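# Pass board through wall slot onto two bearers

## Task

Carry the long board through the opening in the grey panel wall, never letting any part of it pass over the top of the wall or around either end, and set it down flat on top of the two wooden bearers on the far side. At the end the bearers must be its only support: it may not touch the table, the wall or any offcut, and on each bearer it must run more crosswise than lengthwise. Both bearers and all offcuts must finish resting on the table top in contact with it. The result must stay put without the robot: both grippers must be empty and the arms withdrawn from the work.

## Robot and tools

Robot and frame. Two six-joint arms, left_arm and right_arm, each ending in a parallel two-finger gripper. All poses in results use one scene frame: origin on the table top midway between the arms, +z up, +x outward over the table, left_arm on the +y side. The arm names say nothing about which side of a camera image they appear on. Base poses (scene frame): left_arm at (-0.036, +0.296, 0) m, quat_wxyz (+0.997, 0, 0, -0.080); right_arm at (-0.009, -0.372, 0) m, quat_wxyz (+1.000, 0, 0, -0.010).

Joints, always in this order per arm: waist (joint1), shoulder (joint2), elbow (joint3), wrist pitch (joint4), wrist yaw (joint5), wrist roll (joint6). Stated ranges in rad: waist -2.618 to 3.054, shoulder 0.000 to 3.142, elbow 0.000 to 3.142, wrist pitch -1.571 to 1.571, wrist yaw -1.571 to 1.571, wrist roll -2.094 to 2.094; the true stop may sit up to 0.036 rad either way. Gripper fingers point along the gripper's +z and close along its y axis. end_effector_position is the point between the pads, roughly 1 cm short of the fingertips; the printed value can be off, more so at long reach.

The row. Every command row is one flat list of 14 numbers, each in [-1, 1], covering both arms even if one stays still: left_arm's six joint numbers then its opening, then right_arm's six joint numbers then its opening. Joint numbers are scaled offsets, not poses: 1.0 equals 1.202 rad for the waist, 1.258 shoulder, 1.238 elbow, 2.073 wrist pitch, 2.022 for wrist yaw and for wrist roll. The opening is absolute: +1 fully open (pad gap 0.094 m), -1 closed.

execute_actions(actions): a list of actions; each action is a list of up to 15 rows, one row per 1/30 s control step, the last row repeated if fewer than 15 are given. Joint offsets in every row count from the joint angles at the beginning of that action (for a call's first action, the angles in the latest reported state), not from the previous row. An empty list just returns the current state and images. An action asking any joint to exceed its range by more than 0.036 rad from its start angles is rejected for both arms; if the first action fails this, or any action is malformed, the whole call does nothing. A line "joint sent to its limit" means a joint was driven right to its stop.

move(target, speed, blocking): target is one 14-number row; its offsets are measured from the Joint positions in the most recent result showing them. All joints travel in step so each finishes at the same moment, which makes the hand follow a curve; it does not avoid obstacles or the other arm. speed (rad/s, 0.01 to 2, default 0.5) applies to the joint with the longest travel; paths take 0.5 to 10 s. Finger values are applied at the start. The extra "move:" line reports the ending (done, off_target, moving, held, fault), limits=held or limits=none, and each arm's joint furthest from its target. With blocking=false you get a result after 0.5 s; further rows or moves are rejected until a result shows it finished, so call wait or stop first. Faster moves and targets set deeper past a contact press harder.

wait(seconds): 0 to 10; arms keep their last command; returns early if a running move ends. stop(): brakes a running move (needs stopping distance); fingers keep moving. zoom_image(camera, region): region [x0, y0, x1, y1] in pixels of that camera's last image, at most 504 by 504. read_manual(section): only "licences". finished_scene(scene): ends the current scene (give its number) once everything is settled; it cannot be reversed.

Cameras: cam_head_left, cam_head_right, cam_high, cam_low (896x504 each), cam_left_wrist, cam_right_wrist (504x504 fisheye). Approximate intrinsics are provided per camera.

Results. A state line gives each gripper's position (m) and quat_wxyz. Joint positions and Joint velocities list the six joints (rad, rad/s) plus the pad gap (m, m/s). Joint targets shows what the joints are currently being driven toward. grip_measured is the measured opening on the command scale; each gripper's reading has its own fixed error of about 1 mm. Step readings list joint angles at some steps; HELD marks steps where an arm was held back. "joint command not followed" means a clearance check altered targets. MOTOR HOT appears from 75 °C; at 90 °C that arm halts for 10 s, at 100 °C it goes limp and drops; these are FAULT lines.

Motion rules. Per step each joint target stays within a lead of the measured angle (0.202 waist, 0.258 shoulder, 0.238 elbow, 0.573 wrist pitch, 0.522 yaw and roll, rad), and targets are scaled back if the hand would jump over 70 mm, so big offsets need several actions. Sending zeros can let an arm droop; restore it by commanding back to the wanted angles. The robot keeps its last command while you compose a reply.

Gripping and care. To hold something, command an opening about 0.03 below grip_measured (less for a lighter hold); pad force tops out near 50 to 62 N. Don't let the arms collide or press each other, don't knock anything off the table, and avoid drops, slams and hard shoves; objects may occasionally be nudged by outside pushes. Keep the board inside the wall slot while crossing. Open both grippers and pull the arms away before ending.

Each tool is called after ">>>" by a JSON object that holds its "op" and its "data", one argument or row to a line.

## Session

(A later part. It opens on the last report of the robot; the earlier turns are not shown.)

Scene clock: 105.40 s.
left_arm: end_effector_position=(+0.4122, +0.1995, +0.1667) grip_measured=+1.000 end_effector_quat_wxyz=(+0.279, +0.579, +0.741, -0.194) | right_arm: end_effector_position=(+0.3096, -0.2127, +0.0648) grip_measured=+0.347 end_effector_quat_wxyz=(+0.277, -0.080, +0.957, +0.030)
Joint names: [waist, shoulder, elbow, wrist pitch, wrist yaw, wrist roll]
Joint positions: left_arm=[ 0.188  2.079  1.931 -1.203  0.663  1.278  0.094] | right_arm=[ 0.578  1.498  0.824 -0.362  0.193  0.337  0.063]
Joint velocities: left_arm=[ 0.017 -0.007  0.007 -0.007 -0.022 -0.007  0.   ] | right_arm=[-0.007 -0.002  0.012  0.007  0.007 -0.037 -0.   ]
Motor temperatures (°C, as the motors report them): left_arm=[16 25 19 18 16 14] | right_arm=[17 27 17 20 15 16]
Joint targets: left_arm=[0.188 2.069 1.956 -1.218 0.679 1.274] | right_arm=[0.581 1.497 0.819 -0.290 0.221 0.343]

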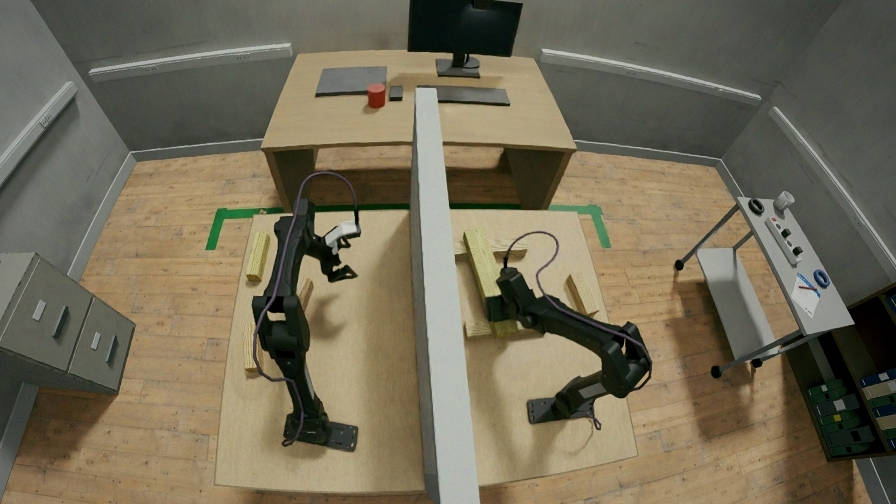

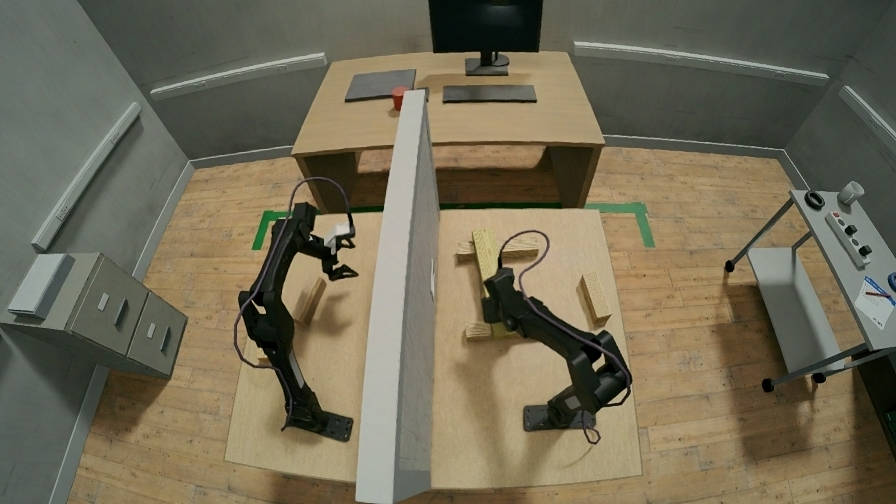

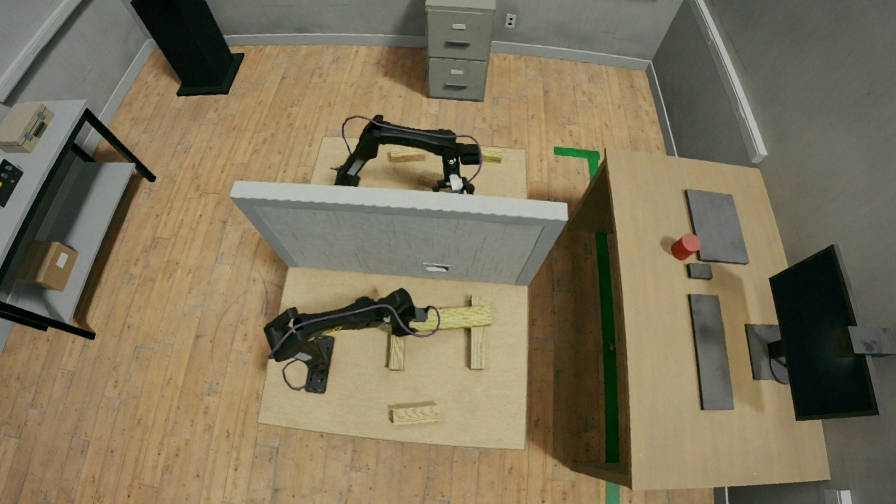

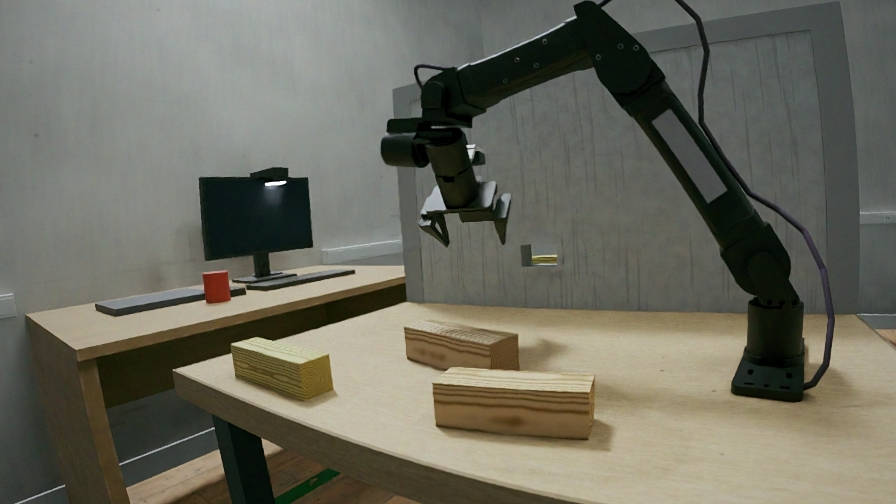

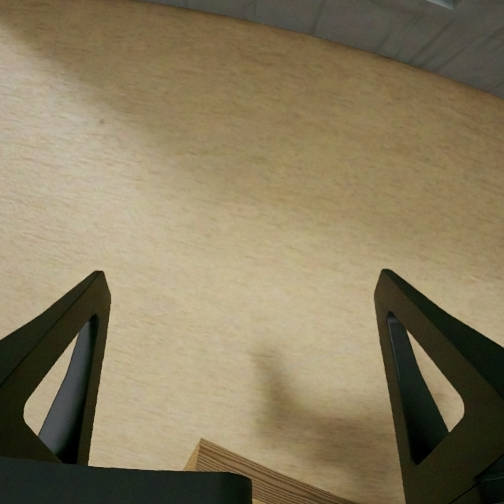

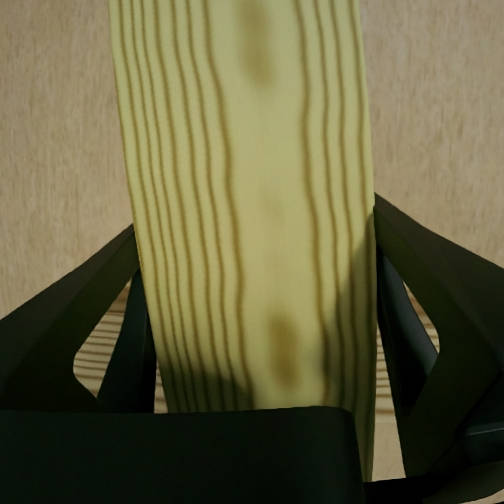

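>>> {"op": "execute_actions", "data": {
  "actions": [
    [[0,-0.0079,0.0202,-0.0072,0.0079,-0.0020,1,0.0025,0.0002,-0.0055,0.0347,0.0138,0.0030,0.24],[0,-0.0079,0.0202,-0.0072,0.0079,-0.0020,1,0.0025,0.0010,-0.0068,0.0347,0.0138,0.0030,0.24],[0,-0.0079,0.0202,-0.0072,0.0079,-0.0020,1,0.0025,0.0020,-0.0083,0.0347,0.0138,0.0030,0.24],[0,-0.0079,0.0202,-0.0072,0.0079,-0.0020,1,0.0025,0.0030,-0.0099,0.0347,0.0138,0.0030,0.24],[0,-0.0079,0.0202,-0.0072,0.0079,-0.0020,1,0.0025,0.0040,-0.0113,0.0347,0.0138,0.0030,0.24],[0,-0.0079,0.0202,-0.0072,0.0079,-0.0020,1,0.0025,0.0047,-0.0125,0.0347,0.0138,0.0030,0.24],[0,-0.0079,0.0202,-0.0072,0.0079,-0.0020,1,0.0025,0.0053,-0.0133,0.0347,0.0138,0.0030,0.24],[0,-0.0079,0.0202,-0.0072,0.0079,-0.0020,1,0.0025,0.0056,-0.0137,0.0347,0.0138,0.0030,0.24]]
  ]
}}

Scene clock: 108.33 s.
left_arm: end_effector_position=(+0.4122, +0.1995, +0.1667) grip_measured=+1.000 end_effector_quat_wxyz=(+0.279, +0.579, +0.741, -0.194) | right_arm: end_effector_position=(+0.3096, -0.2127, +0.0648) grip_measured=+0.347 end_effector_quat_wxyz=(+0.277, -0.080, +0.957, +0.030)
Joint names: [waist, shoulder, elbow, wrist pitch, wrist yaw, wrist roll]
Joint positions: left_arm=[ 0.188  2.079  1.931 -1.203  0.663  1.278  0.094] | right_arm=[ 0.578  1.498  0.824 -0.362  0.193  0.337  0.063]
Joint velocities: left_arm=[ 0.002  0.012  0.012 -0.081 -0.022  0.051  0.   ] | right_arm=[-0.007 -0.012 -0.002 -0.081 -0.066  0.007  0.   ]
Motor temperatures (°C, as the motors report them): left_arm=[16 25 19 18 16 14] | right_arm=[17 27 17 21 15 16]
Joint targets: left_arm=[0.188 2.069 1.956 -1.218 0.679 1.274] | right_arm=[0.581 1.506 0.807 -0.290 0.221 0.343]
Step readings (joint positions):
0: left_arm=[0.188 2.079 1.931 -1.203 0.663 1.278] | right_arm=[0.578 1.498 0.824 -0.362 0.193 0.337]
1: left_arm=[0.188 2.079 1.931 -1.203 0.663 1.278] | right_arm=[0.578 1.498 0.824 -0.362 0.193 0.337]
2: left_arm=[0.188 2.079 1.931 -1.203 0.663 1.278] | right_arm=[0.578 1.498 0.824 -0.362 0.193 0.337]
4: left_arm=[0.188 2.079 1.931 -1.203 0.663 1.278] | right_arm=[0.578 1.498 0.824 -0.362 0.193 0.337]
8: left_arm=[0.188 2.079 1.931 -1.203 0.663 1.278] | right_arm=[0.578 1.498 0.824 -0.362 0.193 0.337]
15: Joint positions above

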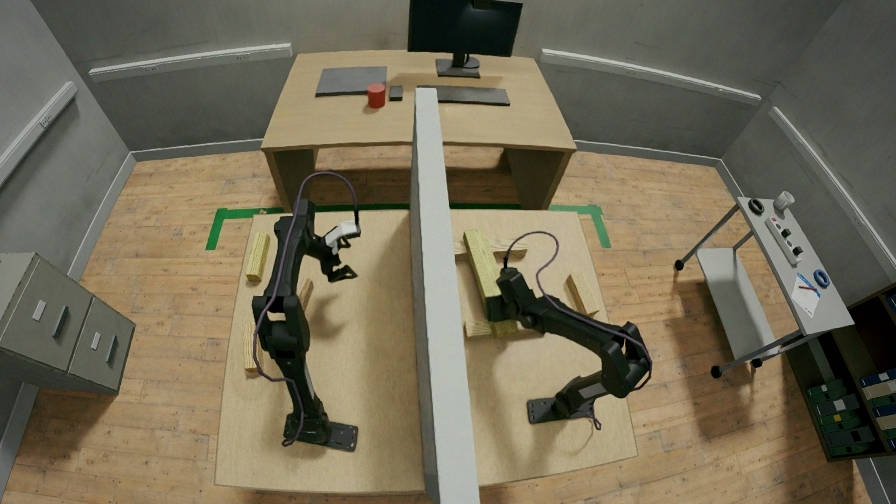

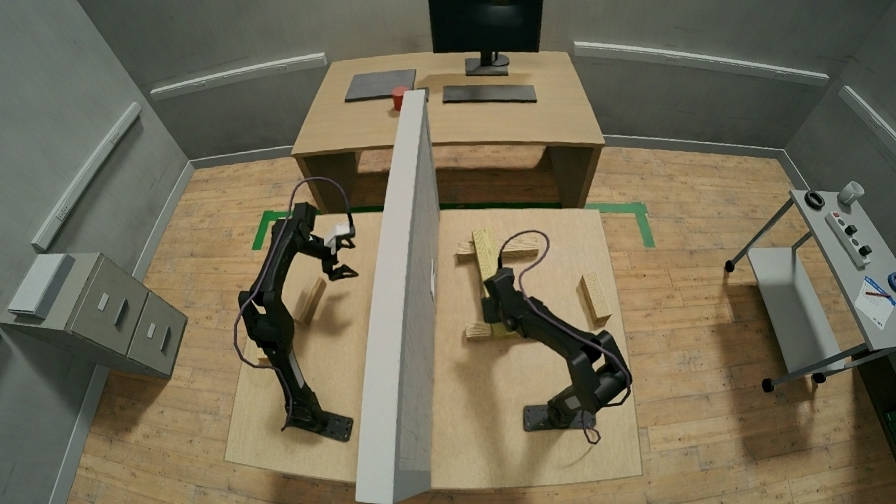

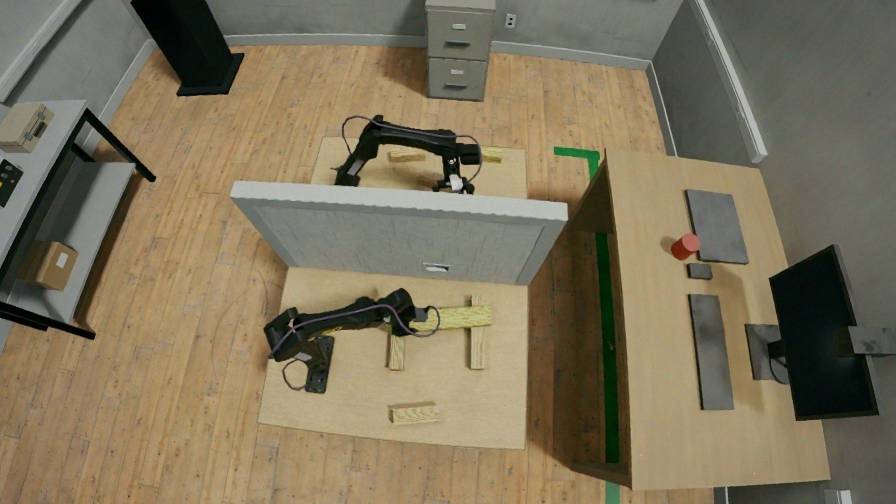

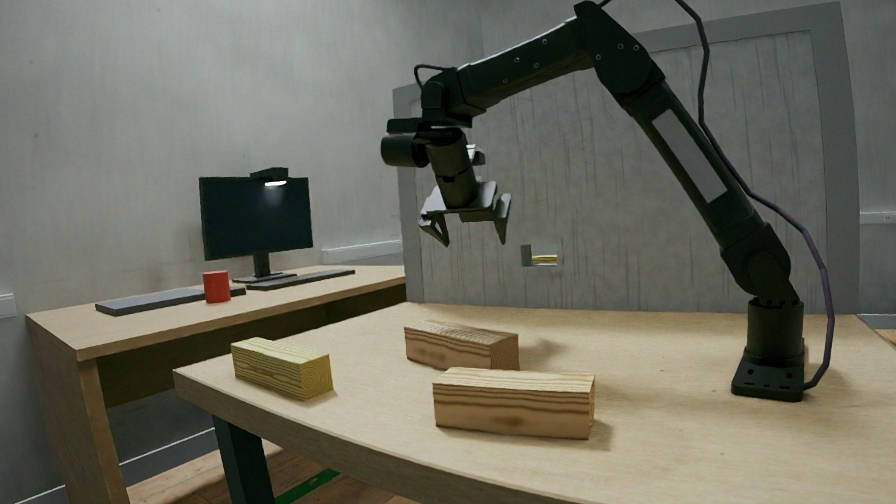

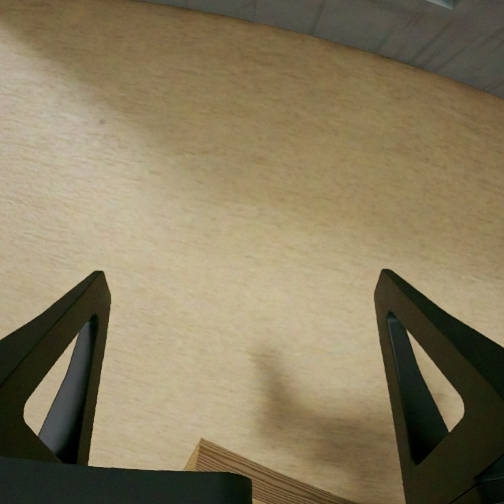

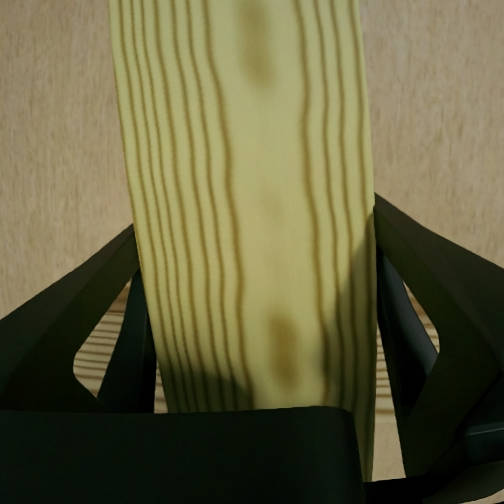

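>>> {"op": "execute_actions", "data": {
  "actions": [
    [[0,-0.0079,0.0202,-0.0072,0.0079,-0.0020,1,0.0020,-0.0064,-0.0040,0.0280,0.0109,0.0020,0.24],[0,-0.0079,0.0202,-0.0072,0.0079,-0.0020,1,0.0015,-0.0119,0.0040,0.0212,0.0079,0.0010,0.24],[0,-0.0079,0.0202,-0.0072,0.0079,-0.0020,1,0.0015,-0.0143,0.0097,0.0145,0.0049,0,0.24],[0,-0.0079,0.0202,-0.0072,0.0079,-0.0020,1,0.0015,-0.0159,0.0129,0.0077,0.0025,0,0.24],[0,-0.0079,0.0202,-0.0072,0.0079,-0.0020,1,0.0015,-0.0199,0.0162,0.0019,0,0,0.24],[0,-0.0079,0.0202,-0.0072,0.0079,-0.0020,1,0.0015,-0.0254,0.0162,0.0019,0,0,1],[0,-0.0079,0.0202,-0.0072,0.0079,-0.0020,1,0.0015,-0.0578,0.0162,0.0019,0,0,1],[0,-0.0079,0.0202,-0.0072,0.0079,-0.0020,1,0.0015,-0.0818,0.0162,0.0019,0,0,1],[0,-0.0079,0.0202,-0.0072,0.0079,-0.0020,1,0.0015,-0.1086,0.0162,0.0019,0,0,1],[0,-0.0079,0.0202,-0.0072,0.0079,-0.0020,1,0.0015,-0.1350,0.0162,0.0019,0,0,1],[0,-0.0079,0.0202,-0.0072,0.0079,-0.0020,1,0.0015,-0.1576,0.0162,0.0019,0,0,1],[0,-0.0079,0.0202,-0.0072,0.0079,-0.0020,1,0.0015,-0.1739,0.0162,0.0019,0,0,1],[0,-0.0079,0.0202,-0.0072,0.0079,-0.0020,1,0.0015,-0.1820,0.0162,0.0019,0,0,1],[0,-0.0079,0.0202,-0.0072,0.0079,-0.0020,1,0.0015,-0.1808,0.0162,0.0019,0,0,1],[0,-0.0079,0.0202,-0.0072,0.0079,-0.0020,1,0.0015,-0.1781,0.0162,0.0019,0,0,1]]
  ]
}}

Scene clock: 110.37 s.
left_arm: end_effector_position=(+0.4122, +0.1995, +0.1667) grip_measured=+1.000 end_effector_quat_wxyz=(+0.279, +0.579, +0.741, -0.194) | right_arm: end_effector_position=(+0.3138, -0.2097, +0.1397) grip_measured=+1.000 end_effector_quat_wxyz=(+0.371, -0.066, +0.923, +0.079)
Joint names: [waist, shoulder, elbow, wrist pitch, wrist yaw, wrist roll]
Joint positions: left_arm=[ 0.188  2.079  1.931 -1.203  0.663  1.278  0.094] | right_arm=[ 0.578  1.28   0.824 -0.355  0.192  0.337  0.094]
Joint velocities: left_arm=[-0.027 -0.007  0.007 -0.022 -0.051  0.007  0.   ] | right_arm=[-0.017 -0.256 -0.032  0.139 -0.007 -0.022  0.   ]
Motor temperatures (°C, as the motors report them): left_arm=[16 25 19 18 16 14] | right_arm=[17 26 17 21 15 16]
Joint targets: left_arm=[0.188 2.069 1.956 -1.218 0.679 1.274] | right_arm=[0.580 1.275 0.844 -0.359 0.193 0.337]
Step readings (joint positions):
0: left_arm=[0.188 2.079 1.931 -1.203 0.663 1.278] | right_arm=[0.578 1.498 0.824 -0.362 0.193 0.337]
1: left_arm=[0.188 2.079 1.931 -1.203 0.663 1.278] | right_arm=[0.578 1.498 0.824 -0.362 0.193 0.337]
2: left_arm=[0.188 2.079 1.931 -1.203 0.663 1.278] | right_arm=[0.578 1.498 0.824 -0.363 0.193 0.337]
4: left_arm=[0.188 2.079 1.931 -1.203 0.663 1.278] | right_arm=[0.578 1.498 0.824 -0.365 0.193 0.337]
8: left_arm=[0.188 2.079 1.931 -1.203 0.663 1.278] | right_arm=[0.578 1.477 0.824 -0.370 0.192 0.337]
15: Joint positions above

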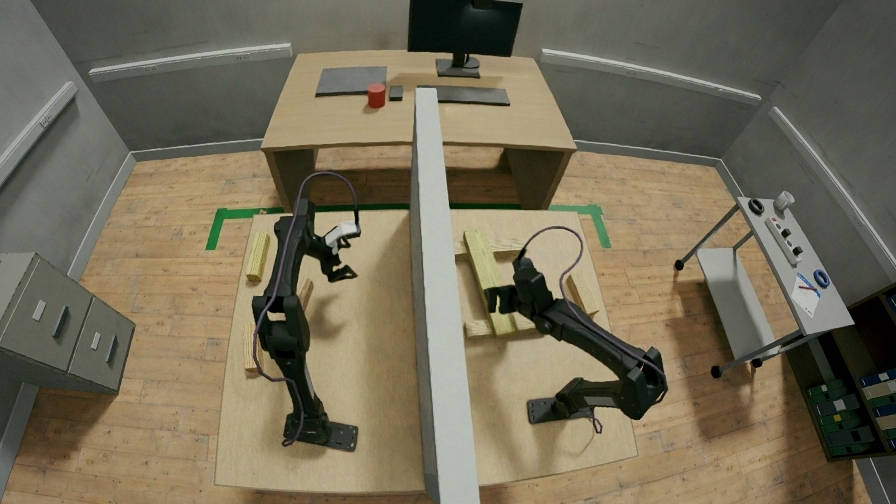

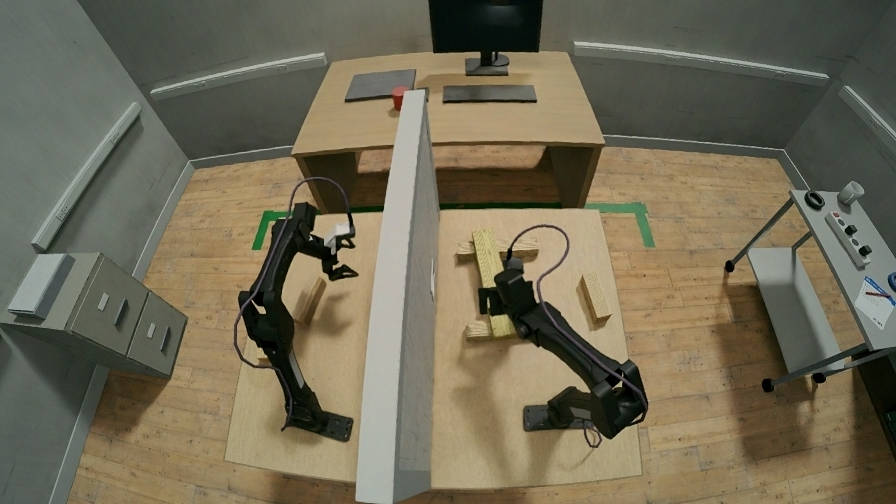

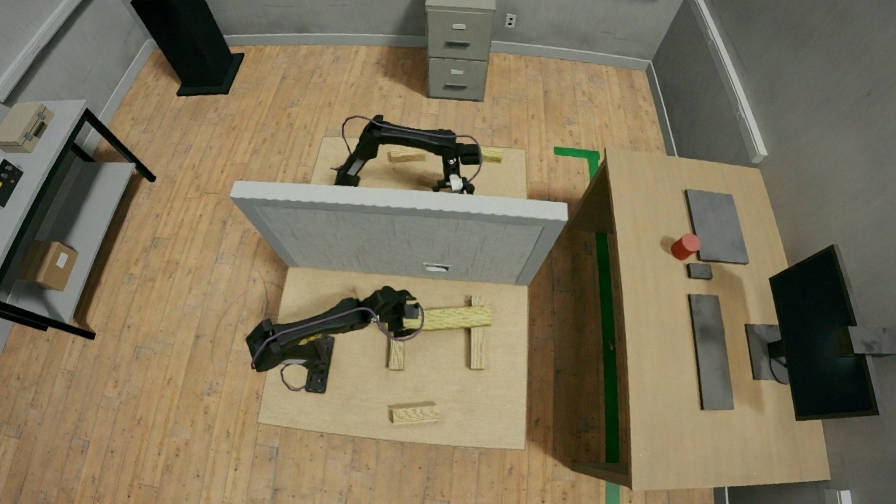

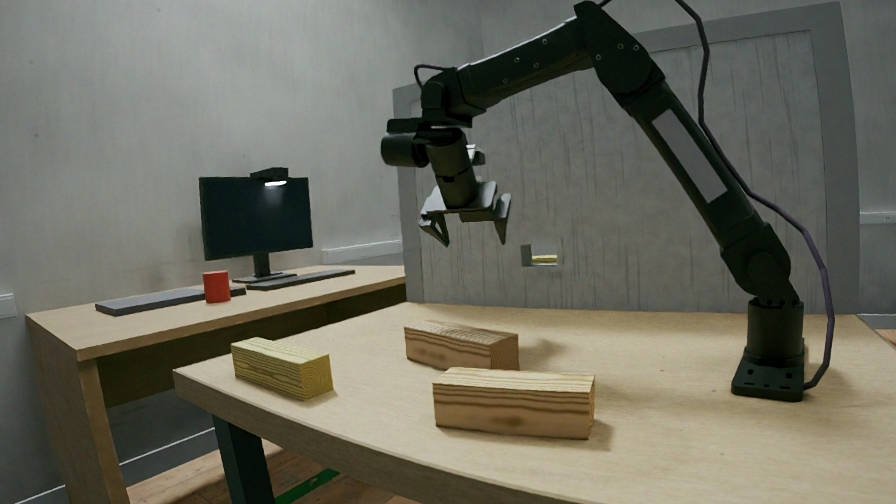

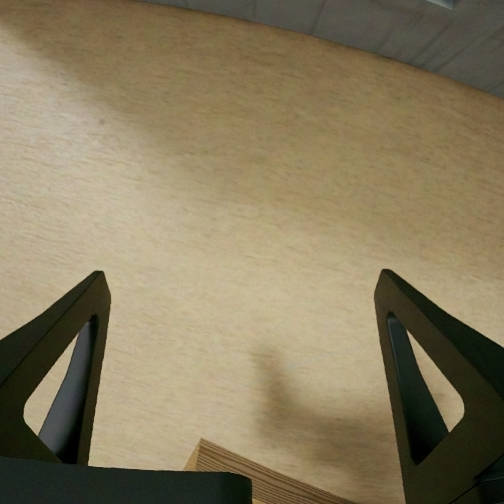

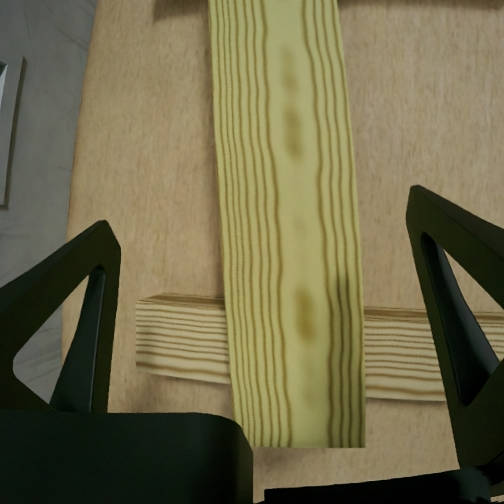

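The board was released and rests across both bearers. Checking that everything has settled before I end the scene.

>>> {"op": "execute_actions", "data": {
  "actions": []
}}

>>> {"op": "zoom_image", "data": {
  "camera": "cam_head_right",
  "region": [440, 210, 620, 350]
}}

>>> {"op": "zoom_image", "data": {
  "camera": "cam_high",
  "region": [350, 260, 530, 430]
}}

Scene clock: 110.53 s.
left_arm: end_effector_position=(+0.4122, +0.1995, +0.1667) grip_measured=+1.000 end_effector_quat_wxyz=(+0.279, +0.579, +0.741, -0.194) | right_arm: end_effector_position=(+0.3139, -0.2097, +0.1417) grip_measured=+1.000 end_effector_quat_wxyz=(+0.374, -0.066, +0.922, +0.081)
Joint names: [waist, shoulder, elbow, wrist pitch, wrist yaw, wrist roll]
Joint positions: left_arm=[ 0.188  2.079  1.931 -1.203  0.663  1.278  0.094] | right_arm=[ 0.578  1.275  0.824 -0.354  0.192  0.337  0.094]
Joint velocities: left_arm=[ 0.002 -0.027 -0.012 -0.007  0.037  0.037  0.   ] | right_arm=[-0.002 -0.012  0.002 -0.051  0.022 -0.037  0.   ]
Motor temperatures (°C, as the motors report them): left_arm=[16 25 19 18 16 14] | right_arm=[17 26 17 21 15 16]
Joint targets: left_arm=[0.188 2.069 1.956 -1.218 0.679 1.274] | right_arm=[0.580 1.275 0.844 -0.359 0.193 0.337]

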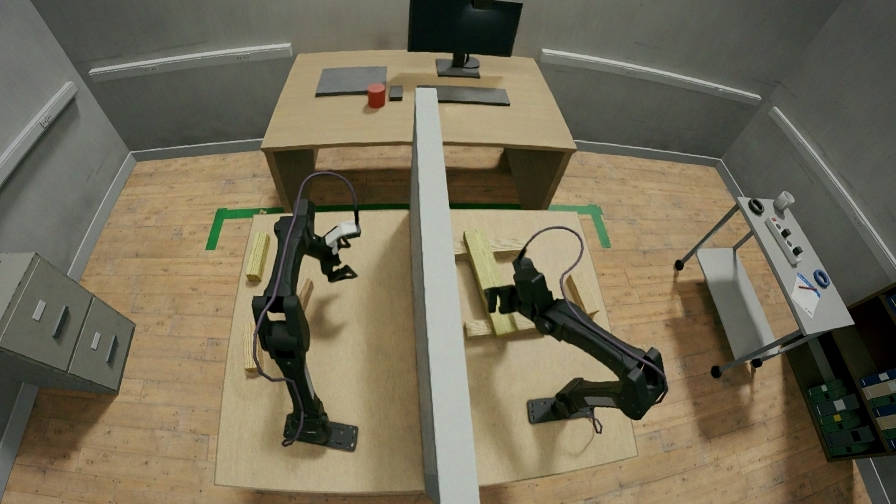

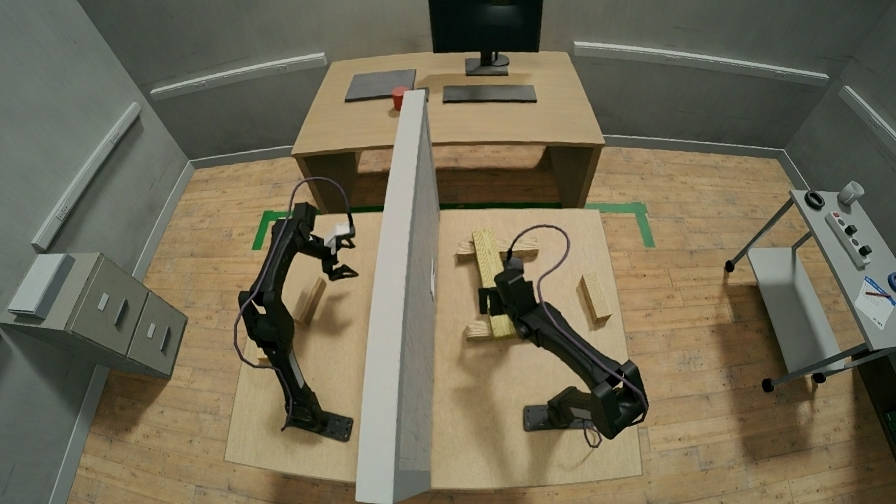

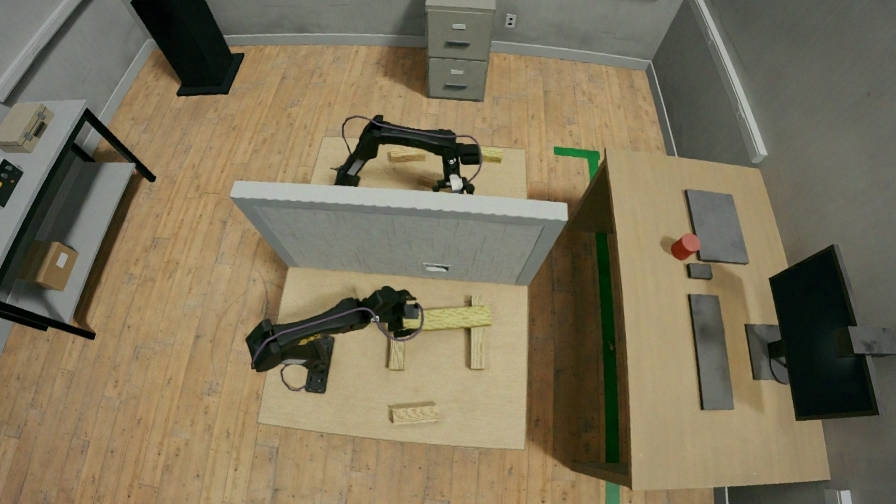

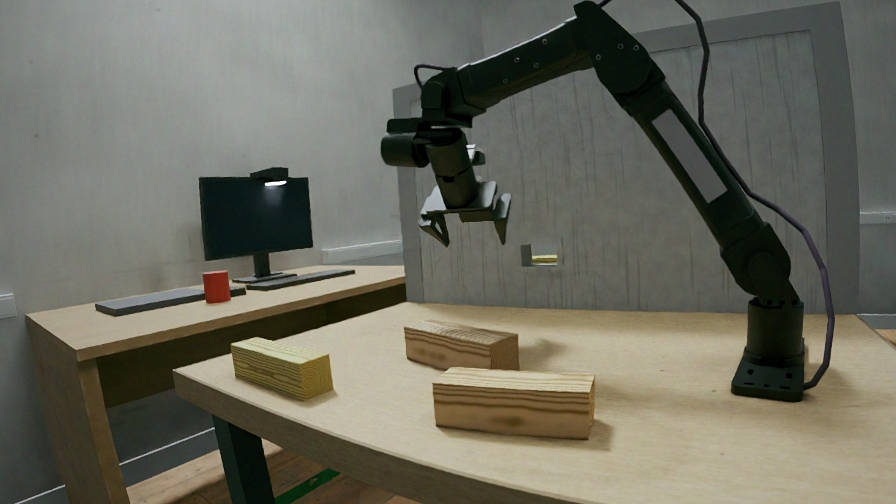

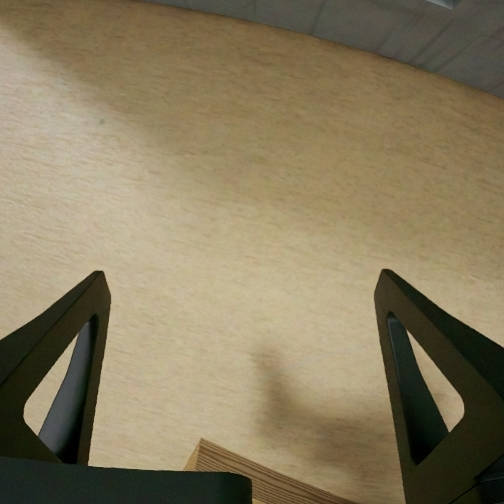

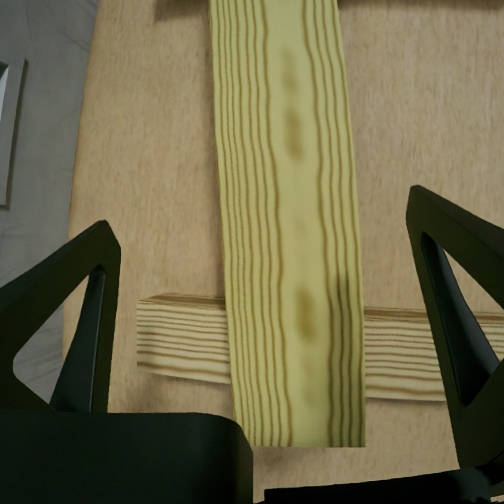

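Region (440, 210, 620, 350) of cam_head_right's 896x504 image, scaled by 2.800, with more detail than that image has.

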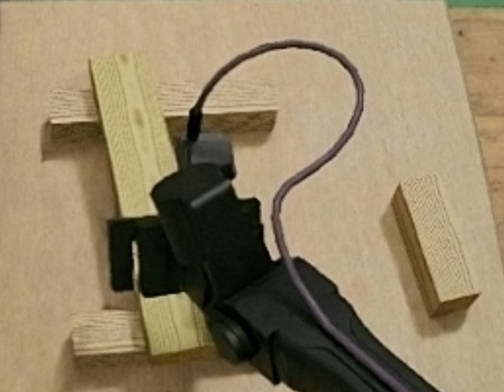

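Region (350, 260, 530, 430) of cam_high's 896x504 image, scaled by 2.800, with more detail than that image has.

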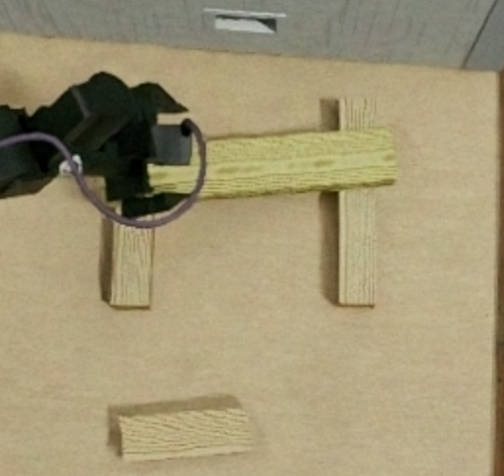

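The board lies flat across both bearers. Both grippers are open and clear of it, and both arms are at rest.

>>> {"op": "finished_scene", "data": {
  "scene": 2
}}

The scene is finished: the task was done.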